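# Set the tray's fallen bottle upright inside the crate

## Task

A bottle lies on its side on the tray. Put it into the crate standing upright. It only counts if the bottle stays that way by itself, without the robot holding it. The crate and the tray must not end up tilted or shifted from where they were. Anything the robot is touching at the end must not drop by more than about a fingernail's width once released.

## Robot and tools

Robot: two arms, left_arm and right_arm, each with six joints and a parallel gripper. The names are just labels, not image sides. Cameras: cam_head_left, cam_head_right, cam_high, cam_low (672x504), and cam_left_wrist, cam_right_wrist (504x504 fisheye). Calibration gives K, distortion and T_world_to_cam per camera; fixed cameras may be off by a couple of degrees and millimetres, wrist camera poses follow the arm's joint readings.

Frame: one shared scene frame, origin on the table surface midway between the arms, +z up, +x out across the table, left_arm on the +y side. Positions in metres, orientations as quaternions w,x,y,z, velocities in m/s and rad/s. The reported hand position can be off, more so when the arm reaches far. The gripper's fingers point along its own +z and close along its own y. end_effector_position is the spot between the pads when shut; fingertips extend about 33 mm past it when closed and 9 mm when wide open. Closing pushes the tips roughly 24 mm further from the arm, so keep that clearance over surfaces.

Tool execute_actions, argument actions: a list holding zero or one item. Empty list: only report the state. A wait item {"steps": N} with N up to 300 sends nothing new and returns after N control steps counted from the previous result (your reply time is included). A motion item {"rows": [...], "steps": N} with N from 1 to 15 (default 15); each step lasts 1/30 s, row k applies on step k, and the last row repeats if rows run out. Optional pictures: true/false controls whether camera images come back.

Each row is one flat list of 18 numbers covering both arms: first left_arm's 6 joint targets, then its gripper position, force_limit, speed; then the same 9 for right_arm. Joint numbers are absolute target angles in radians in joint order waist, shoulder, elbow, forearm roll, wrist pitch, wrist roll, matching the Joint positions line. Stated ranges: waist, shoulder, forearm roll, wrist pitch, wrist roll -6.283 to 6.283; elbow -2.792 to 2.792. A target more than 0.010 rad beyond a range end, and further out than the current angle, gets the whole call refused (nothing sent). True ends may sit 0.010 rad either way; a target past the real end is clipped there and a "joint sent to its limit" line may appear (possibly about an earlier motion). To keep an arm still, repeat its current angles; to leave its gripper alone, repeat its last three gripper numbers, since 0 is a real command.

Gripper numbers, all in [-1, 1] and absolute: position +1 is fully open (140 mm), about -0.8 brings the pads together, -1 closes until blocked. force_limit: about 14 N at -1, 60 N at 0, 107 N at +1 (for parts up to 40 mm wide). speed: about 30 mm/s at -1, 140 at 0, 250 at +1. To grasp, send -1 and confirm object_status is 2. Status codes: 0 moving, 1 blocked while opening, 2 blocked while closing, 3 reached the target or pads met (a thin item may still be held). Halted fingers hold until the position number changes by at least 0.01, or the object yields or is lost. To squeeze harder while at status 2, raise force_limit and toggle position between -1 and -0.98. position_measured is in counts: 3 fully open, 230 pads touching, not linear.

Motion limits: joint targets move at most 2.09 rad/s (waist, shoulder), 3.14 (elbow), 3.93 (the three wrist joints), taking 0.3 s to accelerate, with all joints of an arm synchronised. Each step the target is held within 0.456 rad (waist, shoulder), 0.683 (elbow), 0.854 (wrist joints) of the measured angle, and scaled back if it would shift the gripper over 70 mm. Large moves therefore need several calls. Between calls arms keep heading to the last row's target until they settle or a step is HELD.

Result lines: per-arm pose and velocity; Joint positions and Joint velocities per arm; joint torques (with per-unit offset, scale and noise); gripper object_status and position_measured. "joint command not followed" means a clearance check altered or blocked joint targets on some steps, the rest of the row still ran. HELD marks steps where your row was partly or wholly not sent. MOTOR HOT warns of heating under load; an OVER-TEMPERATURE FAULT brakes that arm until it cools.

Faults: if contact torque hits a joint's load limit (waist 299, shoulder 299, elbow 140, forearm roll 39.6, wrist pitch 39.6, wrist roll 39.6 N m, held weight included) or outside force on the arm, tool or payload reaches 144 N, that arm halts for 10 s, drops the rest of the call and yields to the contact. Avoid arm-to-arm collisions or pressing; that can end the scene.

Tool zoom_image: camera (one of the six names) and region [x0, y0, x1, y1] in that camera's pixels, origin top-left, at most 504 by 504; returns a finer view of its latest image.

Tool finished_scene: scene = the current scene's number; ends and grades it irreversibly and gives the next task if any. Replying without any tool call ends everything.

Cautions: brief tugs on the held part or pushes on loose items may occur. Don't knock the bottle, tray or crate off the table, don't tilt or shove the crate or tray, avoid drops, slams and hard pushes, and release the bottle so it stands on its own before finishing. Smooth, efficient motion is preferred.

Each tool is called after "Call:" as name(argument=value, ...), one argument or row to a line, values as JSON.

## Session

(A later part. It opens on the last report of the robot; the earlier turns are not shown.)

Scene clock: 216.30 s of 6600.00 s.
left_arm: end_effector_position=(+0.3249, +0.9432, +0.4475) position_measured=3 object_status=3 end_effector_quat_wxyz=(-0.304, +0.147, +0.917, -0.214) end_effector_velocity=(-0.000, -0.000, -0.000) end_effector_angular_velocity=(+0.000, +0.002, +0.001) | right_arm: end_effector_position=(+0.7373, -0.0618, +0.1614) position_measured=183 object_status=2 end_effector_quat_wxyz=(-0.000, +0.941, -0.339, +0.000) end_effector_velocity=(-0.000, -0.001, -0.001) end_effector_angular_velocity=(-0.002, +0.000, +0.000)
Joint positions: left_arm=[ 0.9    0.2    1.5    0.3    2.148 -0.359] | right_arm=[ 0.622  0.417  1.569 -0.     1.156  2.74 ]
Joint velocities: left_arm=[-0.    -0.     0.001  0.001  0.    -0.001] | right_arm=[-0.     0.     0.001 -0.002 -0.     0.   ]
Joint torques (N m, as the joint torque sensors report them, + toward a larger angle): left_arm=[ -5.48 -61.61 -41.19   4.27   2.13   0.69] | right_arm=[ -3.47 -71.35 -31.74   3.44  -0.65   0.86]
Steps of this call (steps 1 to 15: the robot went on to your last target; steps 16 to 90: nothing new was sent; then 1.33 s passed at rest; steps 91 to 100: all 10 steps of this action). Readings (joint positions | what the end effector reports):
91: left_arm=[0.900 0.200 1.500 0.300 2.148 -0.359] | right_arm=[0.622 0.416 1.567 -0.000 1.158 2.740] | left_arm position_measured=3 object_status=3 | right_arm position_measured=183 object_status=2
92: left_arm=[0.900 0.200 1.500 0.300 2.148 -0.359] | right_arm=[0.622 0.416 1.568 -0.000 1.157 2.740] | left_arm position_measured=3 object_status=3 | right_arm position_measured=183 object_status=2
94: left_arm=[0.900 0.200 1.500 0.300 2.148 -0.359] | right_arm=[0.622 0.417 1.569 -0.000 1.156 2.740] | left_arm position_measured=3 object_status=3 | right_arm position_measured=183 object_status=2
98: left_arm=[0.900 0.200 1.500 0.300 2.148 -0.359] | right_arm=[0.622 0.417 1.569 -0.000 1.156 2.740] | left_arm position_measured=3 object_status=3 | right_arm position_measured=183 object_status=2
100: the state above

Call:
execute_actions(
  actions=[
    {"rows":[[0.9,0.2,1.5,0.3,2.148,-0.359,1,0,0,0.6216,0.4172,1.5689,0,1.1555,2.74,-0.32,0,-0.5]]},
  ],
  pictures=false,
)

Call:
execute_actions(
  actions=[
    {"rows":[[0.9,0.2,1.5,0.3,2.148,-0.359,1,0,0,0.6216,0.3837,1.5064,0,1.2515,2.74,-0.32,0,-0.5]],"steps":10},
  ],
  pictures=false,
)

Call:
execute_actions(
  actions=[
    {"rows":[[0.9,0.2,1.5,0.3,2.148,-0.359,1,0,0,0.6216,0.3512,1.4042,0,1.3862,2.74,-0.32,0,-0.5]]},
  ],
)

Scene clock: 225.23 s of 6600.00 s.
left_arm: end_effector_position=(+0.3249, +0.9432, +0.4475) position_measured=3 object_status=3 end_effector_quat_wxyz=(-0.304, +0.147, +0.917, -0.214) end_effector_velocity=(-0.000, +0.001, +0.000) end_effector_angular_velocity=(+0.000, +0.000, -0.001) | right_arm: end_effector_position=(+0.7373, -0.0618, +0.1612) position_measured=169 object_status=3 end_effector_quat_wxyz=(+0.000, +0.941, -0.339, -0.000) end_effector_velocity=(-0.000, +0.001, +0.001) end_effector_angular_velocity=(+0.004, +0.001, -0.002)
Joint positions: left_arm=[ 0.9    0.2    1.5    0.3    2.148 -0.359] | right_arm=[0.622 0.417 1.569 0.    1.155 2.74 ]
Joint velocities: left_arm=[ 0.     0.001 -0.001  0.001  0.     0.001] | right_arm=[-0.    -0.    -0.001  0.004  0.     0.   ]
Joint torques (N m, as the joint torque sensors report them, + toward a larger angle): left_arm=[ -4.91 -61.11 -40.08   4.58   2.03   0.57] | right_arm=[ -3.34 -80.43 -37.32   3.46  -0.31   0.87]
Steps of this call (steps 1 to 15: the robot went on to your last target; steps 16 to 90: nothing new was sent; then 5.43 s passed at rest; steps 91 to 105: all 15 steps of this action). Readings (joint positions | what the end effector reports):
91: left_arm=[0.900 0.200 1.500 0.300 2.148 -0.359] | right_arm=[0.622 0.417 1.569 -0.000 1.155 2.740] | left_arm position_measured=3 object_status=3 | right_arm position_measured=183 object_status=0
92: left_arm=[0.900 0.200 1.500 0.300 2.148 -0.359] | right_arm=[0.622 0.417 1.569 0.000 1.155 2.740] | left_arm position_measured=3 object_status=3 | right_arm position_measured=183 object_status=0
94: left_arm=[0.900 0.200 1.500 0.300 2.148 -0.359] | right_arm=[0.622 0.417 1.569 0.000 1.155 2.740] | left_arm position_measured=3 object_status=3 | right_arm position_measured=173 object_status=0
98: left_arm=[0.900 0.200 1.500 0.300 2.148 -0.359] | right_arm=[0.622 0.417 1.569 0.000 1.155 2.740] | left_arm position_measured=3 object_status=3 | right_arm position_measured=169 object_status=0
105: the state above

Scene clock: 225.57 s of 6600.00 s.
left_arm: end_effector_position=(+0.3249, +0.9432, +0.4475) position_measured=3 object_status=3 end_effector_quat_wxyz=(-0.304, +0.147, +0.917, -0.214) end_effector_velocity=(+0.001, -0.000, -0.001) end_effector_angular_velocity=(-0.004, -0.001, +0.000) | right_arm: end_effector_position=(+0.7373, -0.0617, +0.2189) position_measured=169 object_status=3 end_effector_quat_wxyz=(+0.000, +0.941, -0.339, -0.000) end_effector_velocity=(+0.002, -0.000, +0.007) end_effector_angular_velocity=(-0.001, -0.003, +0.001)
Joint positions: left_arm=[ 0.9    0.2    1.5    0.3    2.148 -0.359] | right_arm=[0.622 0.384 1.507 0.    1.251 2.74 ]
Joint velocities: left_arm=[ 0.     0.002  0.    -0.003  0.     0.   ] | right_arm=[ 0.    -0.003 -0.01  -0.003  0.01  -0.   ]
Joint torques (N m, as the joint torque sensors report them, + toward a larger angle): left_arm=[ -4.53 -58.84 -40.94   4.36   1.77   0.73] | right_arm=[ -3.37 -81.06 -37.3    3.51  -0.21   0.8 ]
Steps of this call (steps 1 to 10: all 10 steps of this action). Readings (joint positions | what the end effector reports):
1: left_arm=[0.900 0.200 1.500 0.300 2.148 -0.359] | right_arm=[0.622 0.417 1.569 0.000 1.156 2.740] | left_arm position_measured=3 object_status=3 | right_arm position_measured=169 object_status=3
2: left_arm=[0.900 0.200 1.500 0.300 2.148 -0.359] | right_arm=[0.622 0.416 1.566 0.000 1.161 2.740] | left_arm position_measured=3 object_status=3 | right_arm position_measured=169 object_status=3
4: left_arm=[0.900 0.200 1.500 0.300 2.148 -0.359] | right_arm=[0.622 0.400 1.535 0.000 1.207 2.740] | left_arm position_measured=3 object_status=3 | right_arm position_measured=169 object_status=3
8: left_arm=[0.900 0.200 1.500 0.300 2.148 -0.359] | right_arm=[0.622 0.384 1.508 0.000 1.250 2.740] | left_arm position_measured=3 object_status=3 | right_arm position_measured=169 object_status=3
10: the state above

Scene clock: 226.07 s of 6600.00 s.
left_arm: end_effector_position=(+0.3249, +0.9432, +0.4475) position_measured=3 object_status=3 end_effector_quat_wxyz=(-0.304, +0.147, +0.917, -0.214) end_effector_velocity=(+0.000, +0.001, -0.001) end_effector_angular_velocity=(-0.002, -0.000, -0.001) | right_arm: end_effector_position=(+0.7374, -0.0617, +0.2994) position_measured=169 object_status=3 end_effector_quat_wxyz=(+0.000, +0.941, -0.339, -0.000) end_effector_velocity=(+0.000, +0.001, +0.001) end_effector_angular_velocity=(+0.003, -0.000, -0.001)
Joint positions: left_arm=[ 0.9    0.2    1.5    0.3    2.148 -0.359] | right_arm=[0.622 0.351 1.404 0.    1.386 2.74 ]
Joint velocities: left_arm=[ 0.001  0.002 -0.    -0.    -0.001  0.001] | right_arm=[ 0.     0.    -0.003  0.003  0.001  0.   ]
Joint torques (N m, as the joint torque sensors report them, + toward a larger angle): left_arm=[ -5.3  -59.11 -41.06   4.36   1.8    0.79] | right_arm=[ -3.32 -77.85 -39.71   3.71  -0.02   0.9 ]
Steps of this call (steps 1 to 15: all 15 steps of this action). Readings (joint positions | what the end effector reports):
1: left_arm=[0.900 0.200 1.500 0.300 2.148 -0.359] | right_arm=[0.622 0.384 1.507 0.000 1.251 2.740] | left_arm position_measured=3 object_status=3 | right_arm position_measured=169 object_status=3
2: left_arm=[0.900 0.200 1.500 0.300 2.148 -0.359] | right_arm=[0.622 0.383 1.503 -0.000 1.257 2.740] | left_arm position_measured=3 object_status=3 | right_arm position_measured=169 object_status=3
4: left_arm=[0.900 0.200 1.500 0.300 2.148 -0.359] | right_arm=[0.622 0.371 1.464 -0.000 1.307 2.740] | left_arm position_measured=3 object_status=3 | right_arm position_measured=169 object_status=3
8: left_arm=[0.900 0.200 1.500 0.300 2.148 -0.359] | right_arm=[0.622 0.352 1.408 0.000 1.382 2.740] | left_arm position_measured=3 object_status=3 | right_arm position_measured=169 object_status=3
15: the state above
camera_calibration (this result's frames):
cam_left_wrist: T_world_to_cam=[[-0.0696073, 0.950576, -0.302588, -0.741694], [0.936133, -0.0425634, -0.34906, -0.0953599], [-0.344687, -0.30756, -0.886903, 0.986308], [0, 0, 0, 1]] pos_world=[0.37761, 1.00433, 0.617045]
cam_right_wrist: T_world_to_cam=[[-0.696905, -0.715637, 0.0467721, 0.443624], [-0.630782, 0.64269, 0.434815, 0.384341], [-0.341229, 0.273521, -0.899305, 0.721879], [0, 0, 0, 1]] pos_world=[0.797925, -0.126988, 0.461322]

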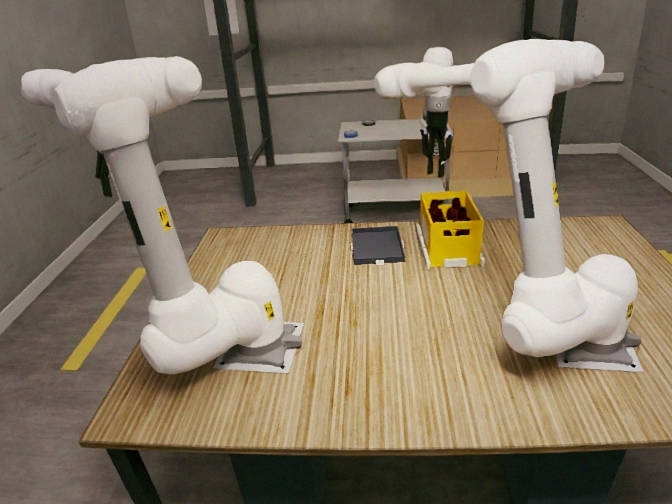

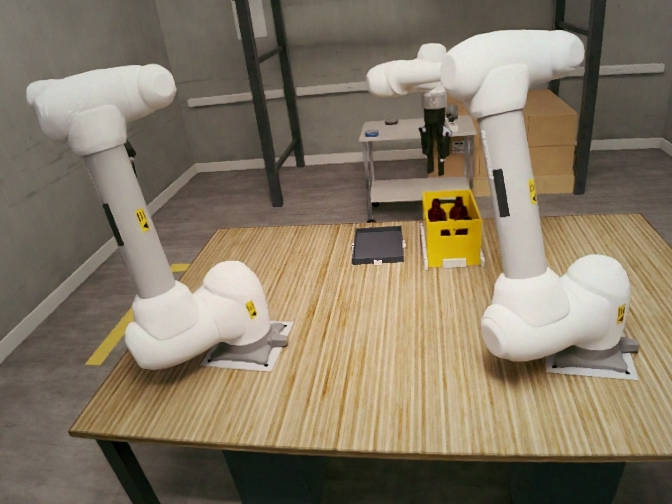

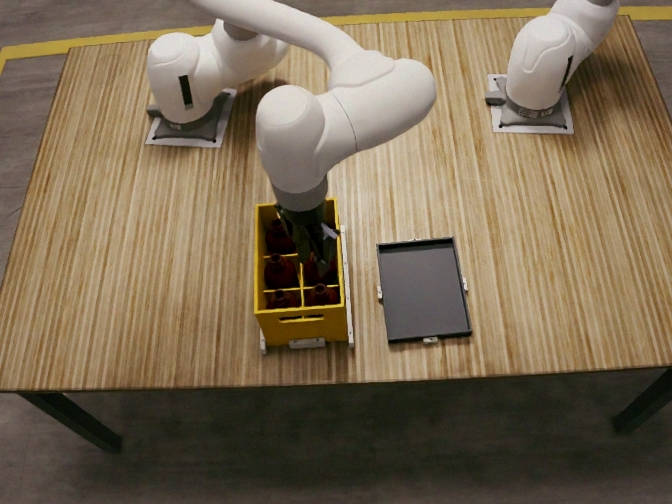

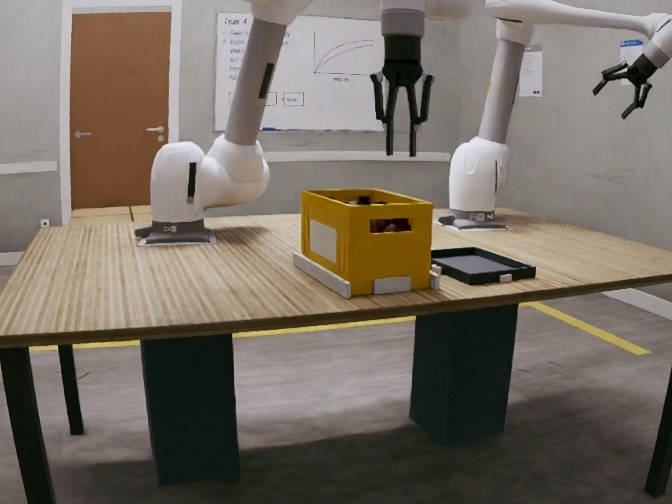

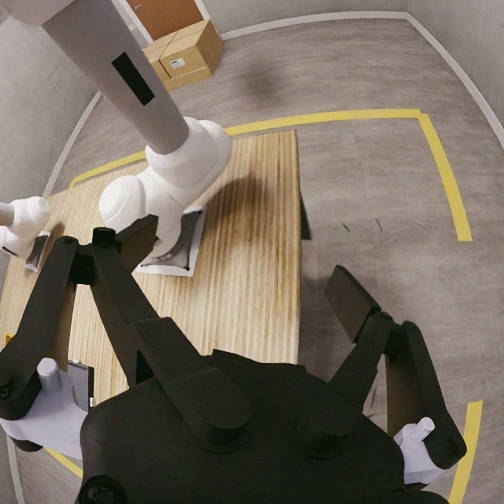

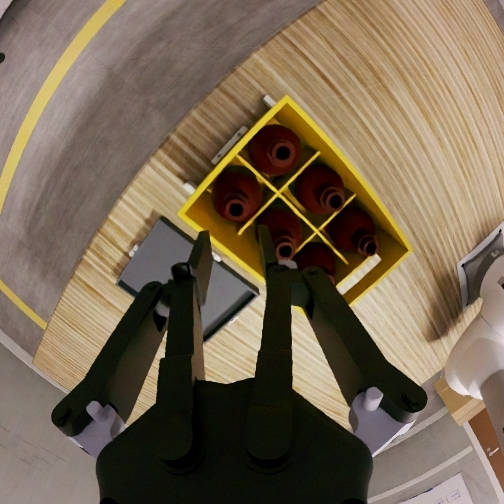

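Call:
finished_scene(
  scene=2,
)

The scene is finished: the task was done.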